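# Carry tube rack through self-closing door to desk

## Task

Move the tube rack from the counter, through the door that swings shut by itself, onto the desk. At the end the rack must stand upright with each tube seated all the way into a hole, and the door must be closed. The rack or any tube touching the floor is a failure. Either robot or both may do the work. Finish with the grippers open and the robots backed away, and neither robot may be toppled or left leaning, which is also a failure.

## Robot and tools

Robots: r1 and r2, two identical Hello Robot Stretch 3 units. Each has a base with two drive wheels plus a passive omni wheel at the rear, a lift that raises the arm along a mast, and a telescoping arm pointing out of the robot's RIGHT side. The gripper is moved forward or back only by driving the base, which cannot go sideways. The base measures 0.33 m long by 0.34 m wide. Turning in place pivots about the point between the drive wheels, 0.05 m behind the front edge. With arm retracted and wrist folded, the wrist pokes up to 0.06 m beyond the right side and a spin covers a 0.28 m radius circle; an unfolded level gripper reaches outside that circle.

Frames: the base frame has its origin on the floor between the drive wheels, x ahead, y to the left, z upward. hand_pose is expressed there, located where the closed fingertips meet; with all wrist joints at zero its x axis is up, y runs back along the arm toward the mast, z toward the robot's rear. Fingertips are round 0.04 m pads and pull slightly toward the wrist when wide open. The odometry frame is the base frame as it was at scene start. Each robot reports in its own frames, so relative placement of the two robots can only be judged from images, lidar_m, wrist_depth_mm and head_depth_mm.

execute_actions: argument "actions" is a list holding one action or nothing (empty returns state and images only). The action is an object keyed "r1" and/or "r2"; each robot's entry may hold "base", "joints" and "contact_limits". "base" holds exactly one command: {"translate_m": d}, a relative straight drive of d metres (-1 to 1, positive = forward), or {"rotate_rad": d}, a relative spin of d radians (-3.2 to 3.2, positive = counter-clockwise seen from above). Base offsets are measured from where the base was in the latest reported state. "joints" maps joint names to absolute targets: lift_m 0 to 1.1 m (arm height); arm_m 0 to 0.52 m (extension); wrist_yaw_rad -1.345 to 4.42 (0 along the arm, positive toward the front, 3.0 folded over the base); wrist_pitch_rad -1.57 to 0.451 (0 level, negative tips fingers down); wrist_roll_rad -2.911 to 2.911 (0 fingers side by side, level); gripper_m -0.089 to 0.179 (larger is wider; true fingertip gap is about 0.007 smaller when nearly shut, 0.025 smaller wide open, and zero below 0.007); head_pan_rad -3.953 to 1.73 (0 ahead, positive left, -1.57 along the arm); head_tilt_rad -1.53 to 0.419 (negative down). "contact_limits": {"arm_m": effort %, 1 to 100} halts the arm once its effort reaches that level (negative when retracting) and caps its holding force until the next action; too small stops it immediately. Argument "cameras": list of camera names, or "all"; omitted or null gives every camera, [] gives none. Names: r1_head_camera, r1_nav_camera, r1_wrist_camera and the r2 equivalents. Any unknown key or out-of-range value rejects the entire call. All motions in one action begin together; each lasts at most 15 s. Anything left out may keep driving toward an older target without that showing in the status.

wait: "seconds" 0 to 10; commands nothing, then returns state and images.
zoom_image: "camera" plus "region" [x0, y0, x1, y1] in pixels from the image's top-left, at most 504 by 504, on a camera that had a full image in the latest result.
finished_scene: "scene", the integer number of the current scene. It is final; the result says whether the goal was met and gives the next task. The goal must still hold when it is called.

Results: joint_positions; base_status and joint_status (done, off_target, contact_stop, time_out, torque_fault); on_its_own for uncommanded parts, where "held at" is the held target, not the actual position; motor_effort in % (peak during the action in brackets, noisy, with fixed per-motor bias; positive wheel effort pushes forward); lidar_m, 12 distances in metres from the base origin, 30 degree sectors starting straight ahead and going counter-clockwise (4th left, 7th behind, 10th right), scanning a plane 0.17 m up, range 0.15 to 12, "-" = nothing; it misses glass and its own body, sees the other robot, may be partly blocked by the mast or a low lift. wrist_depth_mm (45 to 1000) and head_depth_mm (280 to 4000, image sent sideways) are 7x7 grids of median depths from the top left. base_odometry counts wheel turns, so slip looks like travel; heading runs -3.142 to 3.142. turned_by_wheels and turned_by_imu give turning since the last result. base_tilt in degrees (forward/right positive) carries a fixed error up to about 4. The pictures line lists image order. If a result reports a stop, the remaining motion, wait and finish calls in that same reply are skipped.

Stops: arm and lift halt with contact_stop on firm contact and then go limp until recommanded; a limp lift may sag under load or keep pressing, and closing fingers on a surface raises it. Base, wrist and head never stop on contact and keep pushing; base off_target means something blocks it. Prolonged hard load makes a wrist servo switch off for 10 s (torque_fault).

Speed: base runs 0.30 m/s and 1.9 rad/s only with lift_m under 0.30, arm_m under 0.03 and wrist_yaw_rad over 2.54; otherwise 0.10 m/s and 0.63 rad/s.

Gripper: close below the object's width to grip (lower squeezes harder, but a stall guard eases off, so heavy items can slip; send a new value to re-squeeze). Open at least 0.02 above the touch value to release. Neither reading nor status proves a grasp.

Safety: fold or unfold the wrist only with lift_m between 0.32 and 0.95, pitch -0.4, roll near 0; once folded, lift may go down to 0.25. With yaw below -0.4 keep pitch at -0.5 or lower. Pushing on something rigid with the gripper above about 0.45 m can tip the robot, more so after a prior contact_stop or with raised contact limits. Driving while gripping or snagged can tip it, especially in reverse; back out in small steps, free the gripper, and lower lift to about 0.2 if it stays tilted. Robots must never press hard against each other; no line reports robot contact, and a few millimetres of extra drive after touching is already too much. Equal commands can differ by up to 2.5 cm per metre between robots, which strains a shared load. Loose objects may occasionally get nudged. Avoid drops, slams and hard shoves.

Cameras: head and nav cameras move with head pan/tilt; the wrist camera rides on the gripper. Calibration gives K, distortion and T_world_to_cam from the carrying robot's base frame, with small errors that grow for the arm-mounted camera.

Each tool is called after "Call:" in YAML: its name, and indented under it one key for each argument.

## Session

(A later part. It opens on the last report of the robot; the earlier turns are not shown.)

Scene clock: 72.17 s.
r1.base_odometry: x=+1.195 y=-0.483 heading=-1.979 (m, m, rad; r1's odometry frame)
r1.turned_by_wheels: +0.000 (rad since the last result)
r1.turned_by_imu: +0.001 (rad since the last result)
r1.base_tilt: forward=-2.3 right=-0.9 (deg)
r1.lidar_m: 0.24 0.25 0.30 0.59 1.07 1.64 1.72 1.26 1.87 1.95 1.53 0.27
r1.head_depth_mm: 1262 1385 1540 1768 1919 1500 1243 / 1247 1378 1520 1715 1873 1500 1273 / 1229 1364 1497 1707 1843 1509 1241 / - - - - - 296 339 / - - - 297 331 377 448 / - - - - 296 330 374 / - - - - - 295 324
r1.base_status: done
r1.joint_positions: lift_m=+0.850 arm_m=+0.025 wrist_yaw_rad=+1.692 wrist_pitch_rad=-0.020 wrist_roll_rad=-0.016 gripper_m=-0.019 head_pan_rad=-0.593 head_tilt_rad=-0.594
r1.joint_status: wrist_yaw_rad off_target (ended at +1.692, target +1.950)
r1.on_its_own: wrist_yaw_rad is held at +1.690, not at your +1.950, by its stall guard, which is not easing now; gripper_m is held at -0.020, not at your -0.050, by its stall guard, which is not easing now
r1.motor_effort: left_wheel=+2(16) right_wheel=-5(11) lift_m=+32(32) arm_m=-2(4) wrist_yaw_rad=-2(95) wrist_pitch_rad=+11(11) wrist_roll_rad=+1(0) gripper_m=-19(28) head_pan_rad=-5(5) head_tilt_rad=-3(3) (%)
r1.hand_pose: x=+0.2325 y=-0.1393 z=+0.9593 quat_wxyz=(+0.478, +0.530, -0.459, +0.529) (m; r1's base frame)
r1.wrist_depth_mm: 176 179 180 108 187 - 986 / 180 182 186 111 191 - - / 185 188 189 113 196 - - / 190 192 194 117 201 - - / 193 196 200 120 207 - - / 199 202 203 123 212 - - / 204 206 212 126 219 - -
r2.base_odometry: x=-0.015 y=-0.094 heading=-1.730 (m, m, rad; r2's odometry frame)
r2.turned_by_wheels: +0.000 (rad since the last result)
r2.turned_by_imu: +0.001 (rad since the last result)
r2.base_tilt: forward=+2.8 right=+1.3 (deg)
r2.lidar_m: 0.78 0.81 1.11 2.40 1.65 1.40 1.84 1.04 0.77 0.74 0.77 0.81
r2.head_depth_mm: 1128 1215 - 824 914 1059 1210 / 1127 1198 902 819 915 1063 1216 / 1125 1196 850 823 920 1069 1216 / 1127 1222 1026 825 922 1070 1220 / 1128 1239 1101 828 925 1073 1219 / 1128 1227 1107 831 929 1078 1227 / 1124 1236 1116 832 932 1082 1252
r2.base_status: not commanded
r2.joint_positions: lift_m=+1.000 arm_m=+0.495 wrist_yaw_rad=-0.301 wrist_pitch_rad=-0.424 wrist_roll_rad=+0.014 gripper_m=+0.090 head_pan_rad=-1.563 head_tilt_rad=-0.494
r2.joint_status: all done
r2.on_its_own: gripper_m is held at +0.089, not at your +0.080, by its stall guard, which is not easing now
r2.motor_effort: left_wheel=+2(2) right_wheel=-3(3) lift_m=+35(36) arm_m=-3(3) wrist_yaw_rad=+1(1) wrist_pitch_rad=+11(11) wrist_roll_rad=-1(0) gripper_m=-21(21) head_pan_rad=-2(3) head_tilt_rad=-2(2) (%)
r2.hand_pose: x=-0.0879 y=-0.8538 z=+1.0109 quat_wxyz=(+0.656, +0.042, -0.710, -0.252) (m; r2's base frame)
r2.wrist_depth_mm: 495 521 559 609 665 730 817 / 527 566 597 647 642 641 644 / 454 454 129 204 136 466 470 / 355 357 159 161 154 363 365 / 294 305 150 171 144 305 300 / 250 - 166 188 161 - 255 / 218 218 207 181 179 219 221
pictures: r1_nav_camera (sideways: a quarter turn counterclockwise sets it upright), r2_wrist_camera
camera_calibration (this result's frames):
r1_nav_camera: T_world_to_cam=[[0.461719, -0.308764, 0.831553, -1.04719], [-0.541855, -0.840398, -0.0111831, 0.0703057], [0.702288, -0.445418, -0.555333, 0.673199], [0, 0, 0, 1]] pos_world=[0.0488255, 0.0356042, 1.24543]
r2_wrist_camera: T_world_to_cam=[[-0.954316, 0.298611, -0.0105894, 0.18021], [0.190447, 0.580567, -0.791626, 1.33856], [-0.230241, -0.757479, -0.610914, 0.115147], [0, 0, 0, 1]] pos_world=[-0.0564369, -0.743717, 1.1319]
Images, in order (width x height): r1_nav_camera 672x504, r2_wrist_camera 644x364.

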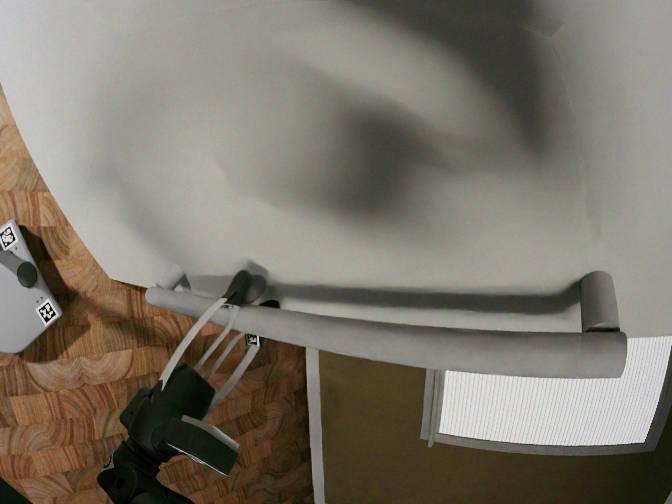

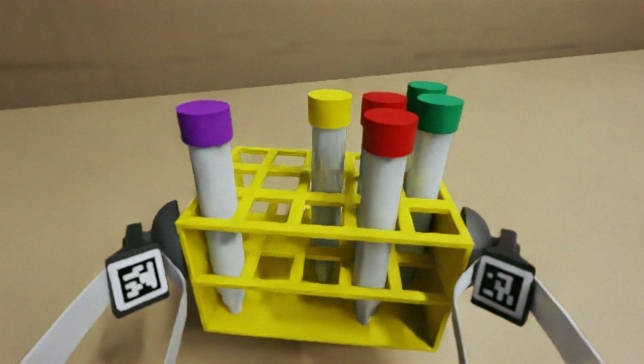

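Call:
execute_actions:
  actions:
    - {"r1":{"base":{"translate_m":-0.4}},"r2":{"joints":{"lift_m":0.957}}}
  cameras: []

Call:
execute_actions:
  actions:
    - {"r2":{"joints":{"gripper_m":0.179}}}
  cameras: []

Call:
execute_actions:
  actions:
    - {"r2":{"joints":{"arm_m":0.52,"lift_m":0.95}}}
  cameras: []

Call:
execute_actions:
  actions:
    - {"r2":{"joints":{"gripper_m":0.088}}}
  cameras: []

Call:
execute_actions:
  actions:
    - {"r2":{"joints":{"lift_m":1}}}
  cameras: ["r2_wrist_camera"]

Call:
execute_actions:
  actions:
    - {"r2":{"joints":{"arm_m":0.005}}}
  cameras: []

Call:
execute_actions:
  actions:
    - {"r2":{"base":{"rotate_rad":1.6},"joints":{"wrist_yaw_rad":2.0,"head_pan_rad":0}}}
  cameras: []

Call:
execute_actions:
  actions:
    - {"r2":{"base":{"translate_m":1}}}
  cameras: []

Call:
execute_actions:
  actions:
    - {"r2":{"base":{"translate_m":0.4}}}
  cameras: []

Call:
execute_actions:
  actions:
    - {"r2":{"base":{"rotate_rad":1.54}}}
  cameras: ["r2_nav_camera"]

Scene clock: 88.93 s.
r1.base_odometry: x=+1.353 y=-0.116 heading=-1.978 (m, m, rad; r1's odometry frame)
r1.turned_by_wheels: +0.001 (rad since the last result)
r1.turned_by_imu: +0.001 (rad since the last result)
r1.base_tilt: forward=-2.4 right=-1.1 (deg)
r1.lidar_m: 0.28 0.33 0.58 0.99 1.34 1.30 1.36 0.91 1.67 1.74 1.89 0.28
r1.head_depth_mm: 1567 1747 1925 2209 1891 1507 1244 / 1555 1702 1906 2167 1893 1501 1251 / 1533 1695 1889 2135 1886 1507 1239 / - - - 296 331 397 489 / - - - - 314 - 293 / - - - - - 333 371 / - - - - 288 316 366
r1.base_status: done
r1.joint_positions: lift_m=+0.850 arm_m=+0.025 wrist_yaw_rad=+1.848 wrist_pitch_rad=-0.019 wrist_roll_rad=-0.016 gripper_m=-0.019 head_pan_rad=-0.593 head_tilt_rad=-0.594
r1.joint_status: not commanded
r1.on_its_own: wrist_yaw_rad is held at +1.782, not at your +1.950, by its stall guard, which is still easing; gripper_m is held at -0.020, not at your -0.050, by its stall guard, which is not easing now
r1.motor_effort: left_wheel=+13(13) right_wheel=-12(16) lift_m=+33(32) arm_m=+6(6) wrist_yaw_rad=-57(66) wrist_pitch_rad=+11(11) wrist_roll_rad=+0(1) gripper_m=-25(27) head_pan_rad=-5(5) head_tilt_rad=-3(3) (%)
r1.hand_pose: x=+0.2246 y=-0.0996 z=+0.9596 quat_wxyz=(+0.435, +0.564, -0.417, +0.565) (m; r1's base frame)
r1.wrist_depth_mm: 330 270 223 113 166 150 - / 349 278 231 116 170 154 - / 365 289 238 119 174 159 - / 390 304 245 121 180 163 - / 405 314 260 124 182 167 - / 428 331 281 126 182 173 - / 458 353 268 130 196 178 -
r2.base_odometry: x=-0.015 y=-0.094 heading=-1.730 (m, m, rad; r2's odometry frame)
r2.turned_by_wheels: +0.000 (rad since the last result)
r2.turned_by_imu: +0.001 (rad since the last result)
r2.base_tilt: forward=+2.9 right=+1.2 (deg)
r2.lidar_m: 0.78 0.81 1.11 2.40 1.23 1.03 1.84 1.04 0.77 0.74 0.78 0.82
r2.head_depth_mm: 1123 1235 1236 - 933 1063 1211 / 1125 1221 1012 820 915 1061 1213 / 1125 1213 - 822 918 1064 1218 / 1126 1237 1094 826 922 1068 1216 / 1125 1233 1101 824 929 1075 1221 / 1125 1237 1105 830 930 1080 1218 / 1125 1238 1114 832 935 1083 1253
r2.base_status: not commanded
r2.joint_positions: lift_m=+0.957 arm_m=+0.495 wrist_yaw_rad=-0.302 wrist_pitch_rad=-0.418 wrist_roll_rad=+0.014 gripper_m=+0.089 head_pan_rad=-1.563 head_tilt_rad=-0.494
r2.joint_status: all done
r2.on_its_own: gripper_m is held at +0.089, not at your +0.080, by its stall guard, which is not easing now
r2.motor_effort: left_wheel=+2(4) right_wheel=-3(4) lift_m=+21(33) arm_m=-2(3) wrist_yaw_rad=+1(2) wrist_pitch_rad=+8(11) wrist_roll_rad=+0(0) gripper_m=+0(20) head_pan_rad=-2(3) head_tilt_rad=-2(2) (%)
r2.hand_pose: x=-0.0883 y=-0.8543 z=+0.9699 quat_wxyz=(+0.657, +0.040, -0.710, -0.250) (m; r2's base frame)
r2.wrist_depth_mm: 500 526 375 600 675 719 773 / 514 514 398 450 524 534 528 / 367 372 371 376 376 382 386 / 291 291 294 293 297 297 297 / 240 239 245 241 249 242 245 / 203 207 200 204 199 206 206 / 178 177 177 178 179 179 180
pictures: none
No camera images: the call's "cameras" was empty. Leave "cameras" out to get every camera's image.

Scene clock: 90.33 s.
r1.base_odometry: x=+1.353 y=-0.116 heading=-1.978 (m, m, rad; r1's odometry frame)
r1.turned_by_wheels: +0.000 (rad since the last result)
r1.turned_by_imu: +0.000 (rad since the last result)
r1.base_tilt: forward=-2.4 right=-0.9 (deg)
r1.lidar_m: 0.28 0.33 0.57 0.99 1.34 1.30 1.35 0.91 1.67 1.74 1.88 0.28
r1.head_depth_mm: 1568 1731 1934 2196 1921 1499 1235 / 1537 1708 1893 2160 1874 1483 1243 / 1537 1695 1912 2121 1901 1501 1261 / - - - 295 328 391 479 / - - - - 311 355 290 / - - - - - 332 370 / - - - - 286 313 362
r1.base_status: not commanded
r1.joint_positions: lift_m=+0.850 arm_m=+0.025 wrist_yaw_rad=+1.886 wrist_pitch_rad=-0.018 wrist_roll_rad=-0.016 gripper_m=-0.019 head_pan_rad=-0.593 head_tilt_rad=-0.594
r1.joint_status: not commanded
r1.on_its_own: wrist_yaw_rad is held at +1.865, not at your +1.950, by its stall guard, which is not easing now; gripper_m is held at -0.020, not at your -0.050, by its stall guard, which is not easing now; wrist_yaw_rad is at rest, and its effort (-18) is outside its rest range (-12 to +12)
r1.motor_effort: left_wheel=+6(13) right_wheel=-7(13) lift_m=+32(32) arm_m=+6(5) wrist_yaw_rad=-18(28) wrist_pitch_rad=+10(10) wrist_roll_rad=+0(0) gripper_m=-21(24) head_pan_rad=-4(5) head_tilt_rad=-2(3) (%)
r1.hand_pose: x=+0.2218 y=-0.0903 z=+0.9598 quat_wxyz=(+0.424, +0.571, -0.407, +0.573) (m; r1's base frame)
r1.wrist_depth_mm: 360 282 232 111 169 148 - / 378 294 239 113 172 151 - / 401 306 246 117 177 155 - / 427 321 255 120 181 159 - / 447 335 270 123 183 164 - / 478 352 296 126 183 168 - / 513 373 280 130 198 173 -
r2.base_odometry: x=-0.015 y=-0.094 heading=-1.730 (m, m, rad; r2's odometry frame)
r2.turned_by_wheels: +0.000 (rad since the last result)
r2.turned_by_imu: +0.000 (rad since the last result)
r2.base_tilt: forward=+2.8 right=+1.4 (deg)
r2.lidar_m: 0.78 0.81 1.10 2.40 1.23 1.03 1.84 1.04 0.77 0.74 0.77 0.81
r2.head_depth_mm: 1124 1232 1241 - 931 1062 1210 / 1121 1216 1012 820 915 1061 1215 / 1124 1215 - 824 923 1066 1217 / 1124 1238 1095 823 922 1070 1215 / 1121 1238 1100 826 928 1077 1222 / 1122 1235 1106 829 928 1079 1225 / 1121 1237 1113 833 929 1084 1259
r2.base_status: not commanded
r2.joint_positions: lift_m=+0.957 arm_m=+0.495 wrist_yaw_rad=-0.302 wrist_pitch_rad=-0.418 wrist_roll_rad=+0.014 gripper_m=+0.179 head_pan_rad=-1.563 head_tilt_rad=-0.494
r2.joint_status: all done
r2.motor_effort: left_wheel=+2(2) right_wheel=-3(3) lift_m=+21(22) arm_m=-2(2) wrist_yaw_rad=+2(2) wrist_pitch_rad=+8(8) wrist_roll_rad=+0(0) gripper_m=-1(82) head_pan_rad=-3(3) head_tilt_rad=-2(2) (%)
r2.hand_pose: x=-0.0883 y=-0.8544 z=+0.9699 quat_wxyz=(+0.657, +0.040, -0.710, -0.250) (m; r2's base frame)
r2.wrist_depth_mm: 493 525 373 609 657 725 782 / 508 516 396 445 523 530 530 / 371 371 373 378 380 379 384 / 290 291 294 292 295 298 297 / 242 245 240 240 241 250 245 / - 205 205 206 206 206 207 / 173 178 177 178 179 179 175
pictures: none
No camera images: the call's "cameras" was empty. Leave "cameras" out to get every camera's image.

Scene clock: 91.47 s.
r1.base_odometry: x=+1.353 y=-0.116 heading=-1.978 (m, m, rad; r1's odometry frame)
r1.turned_by_wheels: +0.000 (rad since the last result)
r1.turned_by_imu: +0.000 (rad since the last result)
r1.base_tilt: forward=-2.4 right=-1.0 (deg)
r1.lidar_m: 0.28 0.33 0.58 0.99 1.34 1.30 1.36 0.91 1.67 1.74 1.88 0.28
r1.head_depth_mm: 1581 1743 1939 2192 1895 1508 1237 / 1552 1706 1898 2123 1895 1511 1250 / 1535 1682 1896 2115 1901 1511 1263 / - - - 294 328 390 478 / - - - - 311 354 290 / - - - - - 331 370 / - - - - 287 313 363
r1.base_status: not commanded
r1.joint_positions: lift_m=+0.850 arm_m=+0.025 wrist_yaw_rad=+1.886 wrist_pitch_rad=-0.018 wrist_roll_rad=-0.016 gripper_m=-0.019 head_pan_rad=-0.593 head_tilt_rad=-0.594
r1.joint_status: not commanded
r1.on_its_own: wrist_yaw_rad is held at +1.865, not at your +1.950, by its stall guard, which is not easing now; gripper_m is held at -0.020, not at your -0.050, by its stall guard, which is not easing now; wrist_yaw_rad is at rest, and its effort (-18) is outside its rest range (-12 to +12)
r1.motor_effort: left_wheel=+6(6) right_wheel=-7(7) lift_m=+32(33) arm_m=+6(6) wrist_yaw_rad=-18(18) wrist_pitch_rad=+10(10) wrist_roll_rad=+0(0) gripper_m=-21(21) head_pan_rad=-4(5) head_tilt_rad=-2(3) (%)
r1.hand_pose: x=+0.2218 y=-0.0903 z=+0.9598 quat_wxyz=(+0.424, +0.571, -0.407, +0.573) (m; r1's base frame)
r1.wrist_depth_mm: 363 285 231 111 168 148 - / 379 297 239 114 173 151 - / 406 309 246 116 176 154 - / 425 320 255 120 180 159 - / 451 336 267 123 182 164 - / 479 349 296 125 183 169 - / 518 371 278 130 198 173 -
r2.base_odometry: x=-0.015 y=-0.094 heading=-1.730 (m, m, rad; r2's odometry frame)
r2.turned_by_wheels: +0.000 (rad since the last result)
r2.turned_by_imu: +0.000 (rad since the last result)
r2.base_tilt: forward=+2.9 right=+1.3 (deg)
r2.lidar_m: 0.78 0.81 1.11 2.40 1.22 1.03 1.84 1.04 0.77 0.74 0.77 0.82
r2.head_depth_mm: 1123 1229 1242 - 932 1059 1207 / 1125 1225 - 820 917 1065 1214 / 1124 1218 - 824 918 1068 1212 / 1123 1234 1092 825 924 1069 1218 / 1126 1238 1098 827 925 1074 1221 / 1128 1235 1101 827 929 1080 1221 / 1127 1234 1116 834 930 1086 1253
r2.base_status: not commanded
r2.joint_positions: lift_m=+0.950 arm_m=+0.520 wrist_yaw_rad=-0.302 wrist_pitch_rad=-0.418 wrist_roll_rad=+0.014 gripper_m=+0.179 head_pan_rad=-1.563 head_tilt_rad=-0.494
r2.joint_status: all done
r2.motor_effort: left_wheel=+2(2) right_wheel=-2(3) lift_m=+22(22) arm_m=+3(2) wrist_yaw_rad=+2(1) wrist_pitch_rad=+8(8) wrist_roll_rad=+0(0) gripper_m=-1(0) head_pan_rad=-3(2) head_tilt_rad=-2(2) (%)
r2.hand_pose: x=-0.0883 y=-0.8789 z=+0.9630 quat_wxyz=(+0.657, +0.039, -0.710, -0.250) (m; r2's base frame)
r2.wrist_depth_mm: 474 503 347 585 629 708 740 / 491 492 373 428 503 509 511 / 353 358 360 361 359 363 367 / 279 279 281 283 282 285 287 / 234 235 232 233 233 241 236 / - 196 196 197 198 198 199 / 166 170 171 171 171 172 168
pictures: none
No camera images: the call's "cameras" was empty. Leave "cameras" out to get every camera's image.

Scene clock: 92.87 s.
r1.base_odometry: x=+1.353 y=-0.116 heading=-1.978 (m, m, rad; r1's odometry frame)
r1.turned_by_wheels: +0.000 (rad since the last result)
r1.turned_by_imu: +0.000 (rad since the last result)
r1.base_tilt: forward=-2.4 right=-1.1 (deg)
r1.lidar_m: 0.28 0.33 0.57 0.99 1.34 1.30 1.36 0.91 1.67 1.74 1.89 0.28
r1.head_depth_mm: 1563 1731 1929 2186 1898 1509 1245 / 1559 1713 1891 2171 1912 1500 1244 / 1537 1683 1890 2141 1896 1496 1252 / - - - 294 328 391 478 / - - - - 312 355 290 / - - - - - 332 370 / - - - - 287 313 363
r1.base_status: not commanded
r1.joint_positions: lift_m=+0.850 arm_m=+0.025 wrist_yaw_rad=+1.886 wrist_pitch_rad=-0.018 wrist_roll_rad=-0.016 gripper_m=-0.019 head_pan_rad=-0.593 head_tilt_rad=-0.594
r1.joint_status: not commanded
r1.on_its_own: wrist_yaw_rad is held at +1.865, not at your +1.950, by its stall guard, which is not easing now; gripper_m is held at -0.020, not at your -0.050, by its stall guard, which is not easing now; wrist_yaw_rad is at rest, and its effort (-18) is outside its rest range (-12 to +12)
r1.motor_effort: left_wheel=+6(5) right_wheel=-7(7) lift_m=+33(33) arm_m=+6(6) wrist_yaw_rad=-18(18) wrist_pitch_rad=+10(10) wrist_roll_rad=+0(0) gripper_m=-20(21) head_pan_rad=-5(4) head_tilt_rad=-2(3) (%)
r1.hand_pose: x=+0.2218 y=-0.0903 z=+0.9598 quat_wxyz=(+0.424, +0.571, -0.407, +0.573) (m; r1's base frame)
r1.wrist_depth_mm: 363 286 231 111 168 148 - / 383 298 238 114 172 151 - / 405 306 247 117 176 154 - / 423 323 255 120 181 159 - / 449 335 270 123 185 164 - / 471 352 296 125 183 167 - / 508 373 281 129 198 173 -
r2.base_odometry: x=-0.015 y=-0.094 heading=-1.730 (m, m, rad; r2's odometry frame)
r2.turned_by_wheels: +0.000 (rad since the last result)
r2.turned_by_imu: +0.000 (rad since the last result)
r2.base_tilt: forward=+2.7 right=+1.3 (deg)
r2.lidar_m: 0.78 0.81 1.11 2.40 1.23 1.03 1.84 1.04 0.77 0.74 0.77 0.81
r2.head_depth_mm: 1120 1231 1235 - 931 1056 1210 / 1126 1226 - 820 916 1063 1215 / 1125 1216 - 822 918 1066 1215 / 1126 1232 1099 824 923 1072 1219 / 1125 1233 1100 828 926 1077 1223 / 1122 1237 1106 829 927 1078 1226 / 1128 1232 1111 832 931 1087 1257
r2.base_status: not commanded
r2.joint_positions: lift_m=+0.950 arm_m=+0.520 wrist_yaw_rad=-0.302 wrist_pitch_rad=-0.418 wrist_roll_rad=+0.014 gripper_m=+0.088 head_pan_rad=-1.563 head_tilt_rad=-0.494
r2.joint_status: all done
r2.motor_effort: left_wheel=+2(2) right_wheel=-3(3) lift_m=+22(22) arm_m=+3(3) wrist_yaw_rad=+2(2) wrist_pitch_rad=+8(8) wrist_roll_rad=+0(0) gripper_m=+0(84) head_pan_rad=-2(3) head_tilt_rad=-2(2) (%)
r2.hand_pose: x=-0.0883 y=-0.8789 z=+0.9630 quat_wxyz=(+0.657, +0.039, -0.710, -0.250) (m; r2's base frame)
r2.wrist_depth_mm: 474 505 345 574 643 702 754 / 489 499 376 426 503 512 510 / 353 355 361 361 364 365 370 / 279 280 281 283 284 285 289 / 232 230 239 232 241 234 236 / 196 199 190 197 194 199 200 / 171 171 171 171 171 172 173
pictures: none
No camera images: the call's "cameras" was empty. Leave "cameras" out to get every camera's image.

Scene clock: 94.17 s.
r1.base_odometry: x=+1.353 y=-0.116 heading=-1.978 (m, m, rad; r1's odometry frame)
r1.turned_by_wheels: +0.000 (rad since the last result)
r1.turned_by_imu: +0.000 (rad since the last result)
r1.base_tilt: forward=-2.3 right=-1.0 (deg)
r1.lidar_m: 0.28 0.33 0.58 0.99 1.34 1.30 1.36 0.91 1.67 1.75 1.89 0.28
r1.head_depth_mm: 1555 1723 1930 2186 1916 1496 1240 / 1547 1718 1914 2155 1893 1505 1244 / 1556 1693 1884 2123 1898 1494 1270 / - - - 294 328 390 478 / - - - - 311 355 290 / - - - - - 331 370 / - - - - 287 313 362
r1.base_status: not commanded
r1.joint_positions: lift_m=+0.850 arm_m=+0.025 wrist_yaw_rad=+1.886 wrist_pitch_rad=-0.018 wrist_roll_rad=-0.016 gripper_m=-0.019 head_pan_rad=-0.593 head_tilt_rad=-0.594
r1.joint_status: not commanded
r1.on_its_own: wrist_yaw_rad is held at +1.865, not at your +1.950, by its stall guard, which is not easing now; gripper_m is held at -0.020, not at your -0.050, by its stall guard, which is not easing now; wrist_yaw_rad is at rest, and its effort (-18) is outside its rest range (-12 to +12)
r1.motor_effort: left_wheel=+5(5) right_wheel=-7(7) lift_m=+32(32) arm_m=+5(6) wrist_yaw_rad=-18(18) wrist_pitch_rad=+10(10) wrist_roll_rad=+1(0) gripper_m=-21(21) head_pan_rad=-5(4) head_tilt_rad=-3(3) (%)
r1.hand_pose: x=+0.2218 y=-0.0903 z=+0.9598 quat_wxyz=(+0.424, +0.571, -0.407, +0.573) (m; r1's base frame)
r1.wrist_depth_mm: 364 284 230 111 168 148 - / 381 296 239 114 172 151 - / 399 308 247 117 177 155 - / 422 321 256 120 180 158 - / 449 333 271 123 184 164 - / 473 351 295 126 183 167 - / 514 371 280 130 198 174 -
r2.base_odometry: x=-0.015 y=-0.094 heading=-1.730 (m, m, rad; r2's odometry frame)
r2.turned_by_wheels: +0.000 (rad since the last result)
r2.turned_by_imu: +0.000 (rad since the last result)
r2.base_tilt: forward=+2.8 right=+1.3 (deg)
r2.lidar_m: 0.78 0.81 1.10 2.40 1.23 1.03 1.84 1.04 0.77 0.74 0.77 0.81
r2.head_depth_mm: 1124 1214 - 820 914 1059 1213 / 1123 1194 1013 822 917 1064 1212 / 1123 1190 958 822 922 1069 1215 / 1123 1215 1025 825 926 1068 1218 / 1124 1230 1100 828 927 1074 1224 / 1125 1233 1104 830 927 1080 1225 / 1129 1236 1114 830 933 1081 1255
r2.base_status: not commanded
r2.joint_positions: lift_m=+1.000 arm_m=+0.520 wrist_yaw_rad=-0.302 wrist_pitch_rad=-0.418 wrist_roll_rad=+0.014 gripper_m=+0.088 head_pan_rad=-1.563 head_tilt_rad=-0.494
r2.joint_status: all done
r2.motor_effort: left_wheel=+2(2) right_wheel=-2(2) lift_m=+34(37) arm_m=+3(3) wrist_yaw_rad=+2(1) wrist_pitch_rad=+8(8) wrist_roll_rad=+0(0) gripper_m=-1(1) head_pan_rad=-2(3) head_tilt_rad=-2(2) (%)
r2.hand_pose: x=-0.0883 y=-0.8789 z=+1.0125 quat_wxyz=(+0.657, +0.039, -0.710, -0.250) (m; r2's base frame)
r2.wrist_depth_mm: 473 499 540 583 642 711 771 / 509 545 386 600 668 664 656 / 458 466 416 433 470 471 478 / 357 364 364 370 364 371 372 / 299 298 311 298 313 301 304 / 253 256 247 254 251 257 256 / 220 221 221 221 222 223 223
pictures: r2_wrist_camera
camera_calibration (this result's frames):
r2_wrist_camera: T_world_to_cam=[[-0.954109, 0.299272, -0.0106018, 0.187932], [0.189298, 0.575311, -0.795729, 1.35388], [-0.23204, -0.761219, -0.605561, 0.0881306], [0, 0, 0, 1]] pos_world=[-0.0565282, -0.768056, 1.13268]
Images, in order (width x height): r2_wrist_camera 644x364.

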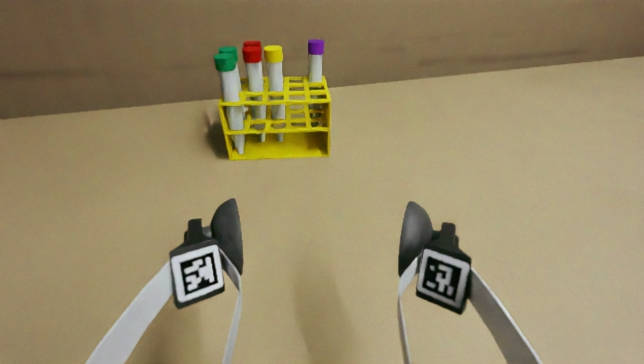

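Scene clock: 99.13 s.
r1.base_odometry: x=+1.353 y=-0.116 heading=-1.978 (m, m, rad; r1's odometry frame)
r1.turned_by_wheels: +0.000 (rad since the last result)
r1.turned_by_imu: +0.001 (rad since the last result)
r1.base_tilt: forward=-2.3 right=-1.0 (deg)
r1.lidar_m: 0.28 0.33 0.58 0.99 1.34 1.30 1.36 0.91 1.67 1.74 1.89 0.28
r1.head_depth_mm: 1566 1741 1938 2193 1894 1499 1246 / 1562 1702 1914 2146 1885 1504 1241 / 1533 1699 1890 2135 1899 1516 1268 / - - - 295 328 390 479 / - - - - 311 355 290 / - - - - - 331 370 / - - - - 287 313 362
r1.base_status: not commanded
r1.joint_positions: lift_m=+0.850 arm_m=+0.025 wrist_yaw_rad=+1.886 wrist_pitch_rad=-0.018 wrist_roll_rad=-0.016 gripper_m=-0.019 head_pan_rad=-0.593 head_tilt_rad=-0.594
r1.joint_status: not commanded
r1.on_its_own: wrist_yaw_rad is held at +1.865, not at your +1.950, by its stall guard, which is not easing now; gripper_m is held at -0.020, not at your -0.050, by its stall guard, which is not easing now; wrist_yaw_rad is at rest, and its effort (-18) is outside its rest range (-12 to +12)
r1.motor_effort: left_wheel=+6(6) right_wheel=-7(7) lift_m=+32(32) arm_m=+6(6) wrist_yaw_rad=-18(18) wrist_pitch_rad=+10(10) wrist_roll_rad=+0(0) gripper_m=-21(21) head_pan_rad=-5(5) head_tilt_rad=-3(2) (%)
r1.hand_pose: x=+0.2218 y=-0.0903 z=+0.9598 quat_wxyz=(+0.424, +0.571, -0.407, +0.573) (m; r1's base frame)
r1.wrist_depth_mm: 364 283 232 111 168 148 - / 380 296 239 113 173 151 - / 402 310 248 116 177 154 - / 424 322 257 120 180 158 - / 446 336 270 123 183 164 - / 484 350 294 126 183 168 - / 515 372 280 130 198 173 -
r2.base_odometry: x=-0.015 y=-0.094 heading=-1.730 (m, m, rad; r2's odometry frame)
r2.turned_by_wheels: +0.000 (rad since the last result)
r2.turned_by_imu: +0.001 (rad since the last result)
r2.base_tilt: forward=+2.8 right=+1.3 (deg)
r2.lidar_m: 0.78 0.81 1.11 2.39 1.23 1.03 1.84 1.04 0.77 0.74 0.77 0.82
r2.head_depth_mm: 1123 1229 1075 807 - - - / 1125 1237 1078 810 - - - / 1121 1219 1076 820 - - - / 1123 1232 1092 825 921 1073 1249 / 1127 1232 1100 828 925 1073 1222 / 1131 1241 1111 830 930 1083 1224 / 1126 1237 1111 836 933 1086 1252
r2.base_status: not commanded
r2.joint_positions: lift_m=+1.000 arm_m=+0.005 wrist_yaw_rad=-0.301 wrist_pitch_rad=-0.417 wrist_roll_rad=+0.014 gripper_m=+0.088 head_pan_rad=-1.563 head_tilt_rad=-0.494
r2.joint_status: all done
r2.motor_effort: left_wheel=+2(2) right_wheel=-3(3) lift_m=+34(34) arm_m=-3(4) wrist_yaw_rad=+0(2) wrist_pitch_rad=+8(8) wrist_roll_rad=+0(0) gripper_m=+0(0) head_pan_rad=-2(3) head_tilt_rad=-2(2) (%)
r2.hand_pose: x=-0.0881 y=-0.3646 z=+1.0125 quat_wxyz=(+0.657, +0.040, -0.710, -0.249) (m; r2's base frame)
r2.wrist_depth_mm: 866 935 839 - - - - / 636 657 655 656 667 669 716 / 465 489 526 568 655 723 812 / 498 541 593 648 713 832 952 / 556 593 681 749 813 989 - / 632 674 784 887 - - - / 703 811 907 - - - -
pictures: none
No camera images: the call's "cameras" was empty. Leave "cameras" out to get every camera's image.

Scene clock: 102.60 s.
r1.base_odometry: x=+1.353 y=-0.116 heading=-1.978 (m, m, rad; r1's odometry frame)
r1.turned_by_wheels: +0.000 (rad since the last result)
r1.turned_by_imu: +0.001 (rad since the last result)
r1.base_tilt: forward=-2.5 right=-1.0 (deg)
r1.lidar_m: 0.28 0.33 0.57 0.99 1.34 1.30 1.36 0.97 1.67 1.74 1.88 0.28
r1.head_depth_mm: 1558 1736 1939 2175 1907 1518 1244 / 1542 1718 1900 2148 1906 1509 1240 / 1527 1685 1881 2132 1926 1503 1266 / - - - 294 328 390 478 / - - - - 311 355 290 / - - - - - 331 369 / - - - - 287 313 362
r1.base_status: not commanded
r1.joint_positions: lift_m=+0.850 arm_m=+0.025 wrist_yaw_rad=+1.886 wrist_pitch_rad=-0.018 wrist_roll_rad=-0.016 gripper_m=-0.019 head_pan_rad=-0.593 head_tilt_rad=-0.594
r1.joint_status: not commanded
r1.on_its_own: wrist_yaw_rad is held at +1.865, not at your +1.950, by its stall guard, which is not easing now; gripper_m is held at -0.020, not at your -0.050, by its stall guard, which is not easing now; wrist_yaw_rad is at rest, and its effort (-18) is outside its rest range (-12 to +12)
r1.motor_effort: left_wheel=+5(6) right_wheel=-7(7) lift_m=+33(32) arm_m=+6(6) wrist_yaw_rad=-18(18) wrist_pitch_rad=+10(10) wrist_roll_rad=+0(0) gripper_m=-21(21) head_pan_rad=-4(5) head_tilt_rad=-2(3) (%)
r1.hand_pose: x=+0.2218 y=-0.0903 z=+0.9598 quat_wxyz=(+0.424, +0.571, -0.407, +0.573) (m; r1's base frame)
r1.wrist_depth_mm: 362 285 233 111 169 148 - / 380 297 240 114 172 151 - / 401 309 246 117 175 154 - / 423 320 255 120 180 159 - / 449 339 270 123 184 164 - / 476 355 294 126 183 168 - / 508 373 280 130 197 173 -
r2.base_odometry: x=-0.015 y=-0.094 heading=-0.130 (m, m, rad; r2's odometry frame)
r2.turned_by_wheels: +1.600 (rad since the last result)
r2.turned_by_imu: +1.597 (rad since the last result)
r2.base_tilt: forward=+2.8 right=+1.1 (deg)
r2.lidar_m: 2.40 1.23 1.03 1.84 1.01 0.76 0.74 0.78 0.81 0.78 0.82 1.14
r2.head_depth_mm: 1971 2142 2320 2307 1826 1475 1262 / 1971 2167 2394 2413 1834 1484 1244 / 1973 2175 2389 2427 1847 1483 1248 / 1967 2182 2388 2429 1847 1491 1249 / 1980 2166 2416 2445 1850 1488 1250 / 1973 2171 2421 2473 1852 1494 1259 / 2001 2183 2415 2469 1863 1505 1251
r2.base_status: done
r2.joint_positions: lift_m=+1.000 arm_m=+0.005 wrist_yaw_rad=+1.998 wrist_pitch_rad=-0.417 wrist_roll_rad=+0.014 gripper_m=+0.088 head_pan_rad=-0.007 head_tilt_rad=-0.494
r2.joint_status: all done
r2.motor_effort: left_wheel=-4(8) right_wheel=+3(9) lift_m=+34(35) arm_m=-3(3) wrist_yaw_rad=+2(3) wrist_pitch_rad=+8(8) wrist_roll_rad=+0(0) gripper_m=-2(1) head_pan_rad=+3(31) head_tilt_rad=-2(2) (%)
r2.hand_pose: x=+0.1830 y=-0.0574 z=+1.0125 quat_wxyz=(+0.496, +0.664, -0.254, +0.498) (m; r2's base frame)
r2.wrist_depth_mm: - - - - - - - / - - - - - - - / - - - - - - - / - - - - - - - / - - - - - - - / - - - - - - - / - - - - - - -
pictures: none
No camera images: the call's "cameras" was empty. Leave "cameras" out to get every camera's image.

Scene clock: 113.57 s.
r1.base_odometry: x=+1.353 y=-0.116 heading=-1.978 (m, m, rad; r1's odometry frame)
r1.turned_by_wheels: +0.000 (rad since the last result)
r1.turned_by_imu: +0.003 (rad since the last result)
r1.base_tilt: forward=-2.4 right=-0.9 (deg)
r1.lidar_m: 0.28 0.33 0.57 0.99 1.34 1.30 1.36 1.73 1.67 0.79 1.89 0.28
r1.head_depth_mm: 1561 1753 1931 2191 1903 1515 1249 / 1548 1695 1907 2157 1888 1504 1245 / 1531 1695 1890 2126 1918 1514 1261 / - - - 294 328 391 479 / - - - - 311 354 290 / - - - - - 332 370 / - - - - 287 313 362
r1.base_status: not commanded
r1.joint_positions: lift_m=+0.850 arm_m=+0.025 wrist_yaw_rad=+1.886 wrist_pitch_rad=-0.018 wrist_roll_rad=-0.016 gripper_m=-0.019 head_pan_rad=-0.593 head_tilt_rad=-0.594
r1.joint_status: not commanded
r1.on_its_own: wrist_yaw_rad is held at +1.865, not at your +1.950, by its stall guard, which is not easing now; gripper_m is held at -0.020, not at your -0.050, by its stall guard, which is not easing now; wrist_yaw_rad is at rest, and its effort (-18) is outside its rest range (-12 to +12)
r1.motor_effort: left_wheel=+6(6) right_wheel=-7(7) lift_m=+33(32) arm_m=+6(6) wrist_yaw_rad=-18(18) wrist_pitch_rad=+10(10) wrist_roll_rad=+0(1) gripper_m=-21(21) head_pan_rad=-5(4) head_tilt_rad=-3(3) (%)
r1.hand_pose: x=+0.2218 y=-0.0903 z=+0.9598 quat_wxyz=(+0.424, +0.571, -0.407, +0.573) (m; r1's base frame)
r1.wrist_depth_mm: 363 286 232 111 168 149 - / 384 297 238 113 172 151 - / 404 310 247 117 175 154 - / 426 320 254 120 179 159 - / 451 339 271 123 185 164 - / 481 348 296 126 182 167 - / 508 372 280 130 198 173 -
r2.base_odometry: x=+0.977 y=-0.223 heading=-0.130 (m, m, rad; r2's odometry frame)
r2.turned_by_wheels: +0.000 (rad since the last result)
r2.turned_by_imu: +0.002 (rad since the last result)
r2.base_tilt: forward=+2.9 right=+1.3 (deg)
r2.lidar_m: 1.40 1.46 1.91 0.84 1.90 1.79 1.74 1.12 0.84 0.81 0.85 1.18
r2.head_depth_mm: 1138 1245 1384 1540 1709 1486 1269 / 1140 1249 1379 1546 1716 1480 1243 / 1143 1253 1386 1544 1719 1481 1244 / 1147 1253 1389 1555 1736 1494 1243 / 1142 1258 1360 1561 1739 1494 1250 / 1144 1257 1367 1564 1747 1497 1252 / 1150 1258 1369 1569 1751 1493 1260
r2.base_status: done
r2.joint_positions: lift_m=+1.000 arm_m=+0.005 wrist_yaw_rad=+1.998 wrist_pitch_rad=-0.417 wrist_roll_rad=+0.014 gripper_m=+0.088 head_pan_rad=-0.007 head_tilt_rad=-0.494
r2.joint_status: not commanded
r2.motor_effort: left_wheel=-4(6) right_wheel=+3(9) lift_m=+34(34) arm_m=-3(3) wrist_yaw_rad=+1(2) wrist_pitch_rad=+8(8) wrist_roll_rad=+0(0) gripper_m=-1(0) head_pan_rad=+3(2) head_tilt_rad=-2(2) (%)
r2.hand_pose: x=+0.1830 y=-0.0574 z=+1.0125 quat_wxyz=(+0.496, +0.664, -0.254, +0.498) (m; r2's base frame)
r2.wrist_depth_mm: - - - - - - 979 / - - - - - - - / - - - - - - - / - - - - - - - / - - - - - - - / - - - - - - - / - - - - - - -
pictures: none
No camera images: the call's "cameras" was empty. Leave "cameras" out to get every camera's image.

Scene clock: 118.53 s.
r1.base_odometry: x=+1.353 y=-0.116 heading=-1.978 (m, m, rad; r1's odometry frame)
r1.turned_by_wheels: +0.000 (rad since the last result)
r1.turned_by_imu: +0.001 (rad since the last result)
r1.base_tilt: forward=-2.3 right=-1.0 (deg)
r1.lidar_m: 0.28 0.33 0.58 0.99 1.34 1.30 1.36 1.73 1.67 1.03 1.02 0.28
r1.head_depth_mm: 1567 1748 1915 2202 1882 1501 1245 / 1555 1713 1899 2162 1889 1496 1251 / 1532 1693 1880 2120 1914 1504 1267 / - - - 295 328 391 479 / - - - - 312 355 290 / - - - - - 331 370 / - - - - 287 313 363
r1.base_status: not commanded
r1.joint_positions: lift_m=+0.850 arm_m=+0.025 wrist_yaw_rad=+1.886 wrist_pitch_rad=-0.018 wrist_roll_rad=-0.016 gripper_m=-0.019 head_pan_rad=-0.593 head_tilt_rad=-0.594
r1.joint_status: not commanded
r1.on_its_own: wrist_yaw_rad is held at +1.865, not at your +1.950, by its stall guard, which is not easing now; gripper_m is held at -0.020, not at your -0.050, by its stall guard, which is not easing now; wrist_yaw_rad is at rest, and its effort (-18) is outside its rest range (-12 to +12)
r1.motor_effort: left_wheel=+5(5) right_wheel=-7(7) lift_m=+32(32) arm_m=+6(6) wrist_yaw_rad=-18(18) wrist_pitch_rad=+10(10) wrist_roll_rad=+1(0) gripper_m=-21(21) head_pan_rad=-5(4) head_tilt_rad=-3(3) (%)
r1.hand_pose: x=+0.2218 y=-0.0903 z=+0.9598 quat_wxyz=(+0.424, +0.571, -0.407, +0.573) (m; r1's base frame)
r1.wrist_depth_mm: 363 284 233 111 168 148 - / 379 298 239 114 172 151 - / 407 311 246 117 176 154 - / 424 323 254 120 181 160 - / 452 338 272 123 184 164 - / 475 349 296 126 183 167 - / 511 371 279 130 198 173 -
r2.base_odometry: x=+1.373 y=-0.275 heading=-0.130 (m, m, rad; r2's odometry frame)
r2.turned_by_wheels: +0.000 (rad since the last result)
r2.turned_by_imu: +0.001 (rad since the last result)
r2.base_tilt: forward=+2.7 right=+1.2 (deg)
r2.lidar_m: 1.00 1.04 1.46 1.81 1.15 2.20 2.14 1.13 0.85 0.82 0.86 1.03
r2.head_depth_mm: 803 880 975 1094 1245 1404 1265 / 803 880 975 1093 1243 1408 1244 / 804 884 983 1101 1240 1412 1245 / 809 885 979 1101 1252 1408 1250 / 807 884 969 1100 1262 1419 1254 / 806 884 979 1102 1259 1419 1251 / 807 886 980 1107 1261 1421 1256
r2.base_status: done
r2.joint_positions: lift_m=+1.000 arm_m=+0.005 wrist_yaw_rad=+1.998 wrist_pitch_rad=-0.417 wrist_roll_rad=+0.014 gripper_m=+0.088 head_pan_rad=-0.007 head_tilt_rad=-0.494
r2.joint_status: not commanded
r2.motor_effort: left_wheel=-4(7) right_wheel=+3(8) lift_m=+34(34) arm_m=-3(3) wrist_yaw_rad=+2(1) wrist_pitch_rad=+8(8) wrist_roll_rad=+0(0) gripper_m=-2(1) head_pan_rad=+1(3) head_tilt_rad=-2(2) (%)
r2.hand_pose: x=+0.1830 y=-0.0574 z=+1.0125 quat_wxyz=(+0.496, +0.664, -0.254, +0.498) (m; r2's base frame)
r2.wrist_depth_mm: - - - 940 830 759 690 / - - - - 923 816 749 / - - - - - 891 781 / - - - - - 972 852 / - - - - - - 943 / - - - - - - - / - - - - - - -
pictures: none
No camera images: the call's "cameras" was empty. Leave "cameras" out to get every camera's image.

Scene clock: 121.97 s.
r1.base_odometry: x=+1.353 y=-0.116 heading=-1.978 (m, m, rad; r1's odometry frame)
r1.turned_by_wheels: +0.000 (rad since the last result)
r1.turned_by_imu: +0.001 (rad since the last result)
r1.base_tilt: forward=-2.3 right=-1.0 (deg)
r1.lidar_m: 0.28 0.33 0.58 0.99 1.34 1.30 1.36 1.73 1.67 1.13 1.17 0.28
r1.head_depth_mm: 1560 1731 1954 2186 1896 1503 1247 / 1544 1706 1926 2168 1877 1499 1246 / 1535 1695 1877 2139 1907 1505 1260 / - - - 294 328 390 479 / - - - - 312 355 290 / - - - - - 331 370 / - - - - 287 313 363
r1.base_status: not commanded
r1.joint_positions: lift_m=+0.850 arm_m=+0.025 wrist_yaw_rad=+1.886 wrist_pitch_rad=-0.018 wrist_roll_rad=-0.016 gripper_m=-0.019 head_pan_rad=-0.593 head_tilt_rad=-0.594
r1.joint_status: not commanded
r1.on_its_own: wrist_yaw_rad is held at +1.865, not at your +1.950, by its stall guard, which is not easing now; gripper_m is held at -0.020, not at your -0.050, by its stall guard, which is not easing now; wrist_yaw_rad is at rest, and its effort (-18) is outside its rest range (-12 to +12)
r1.motor_effort: left_wheel=+6(5) right_wheel=-7(7) lift_m=+32(32) arm_m=+6(6) wrist_yaw_rad=-18(18) wrist_pitch_rad=+10(10) wrist_roll_rad=+0(0) gripper_m=-21(21) head_pan_rad=-4(5) head_tilt_rad=-3(3) (%)
r1.hand_pose: x=+0.2218 y=-0.0903 z=+0.9598 quat_wxyz=(+0.424, +0.571, -0.407, +0.573) (m; r1's base frame)
r1.wrist_depth_mm: 356 283 231 111 168 148 - / 381 296 239 113 172 151 - / 402 306 247 117 175 154 - / 422 322 255 120 180 159 - / 453 338 270 123 184 164 - / 475 353 293 126 182 168 - / 507 373 278 130 197 173 -
r2.base_odometry: x=+1.373 y=-0.275 heading=+1.410 (m, m, rad; r2's odometry frame)
r2.turned_by_wheels: +1.540 (rad since the last result)
r2.turned_by_imu: +1.537 (rad since the last result)
r2.base_tilt: forward=+2.6 right=+1.2 (deg)
r2.lidar_m: 1.81 0.96 1.16 2.14 1.17 0.85 0.82 0.85 1.04 1.00 1.03 1.42
r2.head_depth_mm: 1493 1630 1816 2025 1833 1479 1265 / 1493 1628 1801 2032 1831 1482 1238 / 3195 3025 1877 2079 1840 1490 1248 / 3265 3563 3586 2445 1853 1492 1251 / 3239 3579 3560 2427 1845 1492 1247 / 3227 3523 3408 2450 1863 1504 1252 / 3240 3520 3661 2356 1741 1459 1257
r2.base_status: done
r2.joint_positions: lift_m=+1.000 arm_m=+0.005 wrist_yaw_rad=+1.998 wrist_pitch_rad=-0.417 wrist_roll_rad=+0.014 gripper_m=+0.088 head_pan_rad=-0.007 head_tilt_rad=-0.494
r2.joint_status: not commanded
r2.motor_effort: left_wheel=-4(9) right_wheel=+3(8) lift_m=+34(34) arm_m=-3(3) wrist_yaw_rad=+2(1) wrist_pitch_rad=+8(8) wrist_roll_rad=+0(0) gripper_m=-1(1) head_pan_rad=+3(3) head_tilt_rad=-2(2) (%)
r2.hand_pose: x=+0.1830 y=-0.0574 z=+1.0125 quat_wxyz=(+0.496, +0.664, -0.254, +0.498) (m; r2's base frame)
r2.wrist_depth_mm: - - 981 - - - - / - - - - - - - / - - - - - - - / - - - - - - - / - - - - - - - / - - - - - - - / - - - - - - -
pictures: r2_nav_camera (sideways: a quarter turn counterclockwise sets it upright)
camera_calibration (this result's frames):
r2_nav_camera: T_world_to_cam=[[0.459751, -0.0283213, 0.887596, -1.11152], [0.0224549, -0.998801, -0.0435006, 0.107532], [0.887764, 0.0399304, -0.458564, 0.54441], [0, 0, 0, 1]] pos_world=[0.0253001, 0.0541852, 1.24091]
Images, in order (width x height): r2_nav_camera 672x504.

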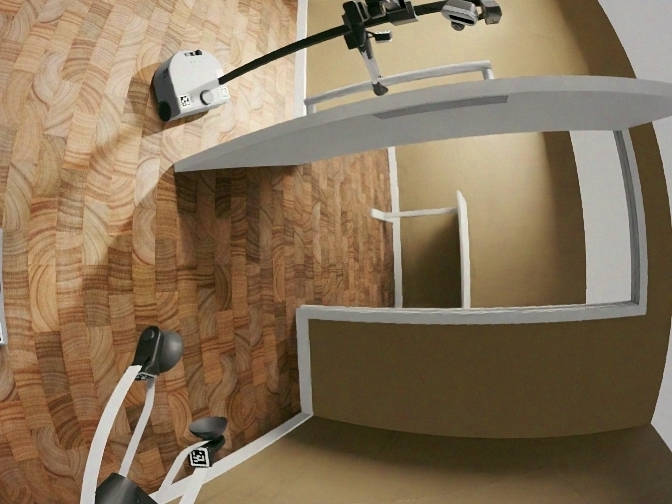

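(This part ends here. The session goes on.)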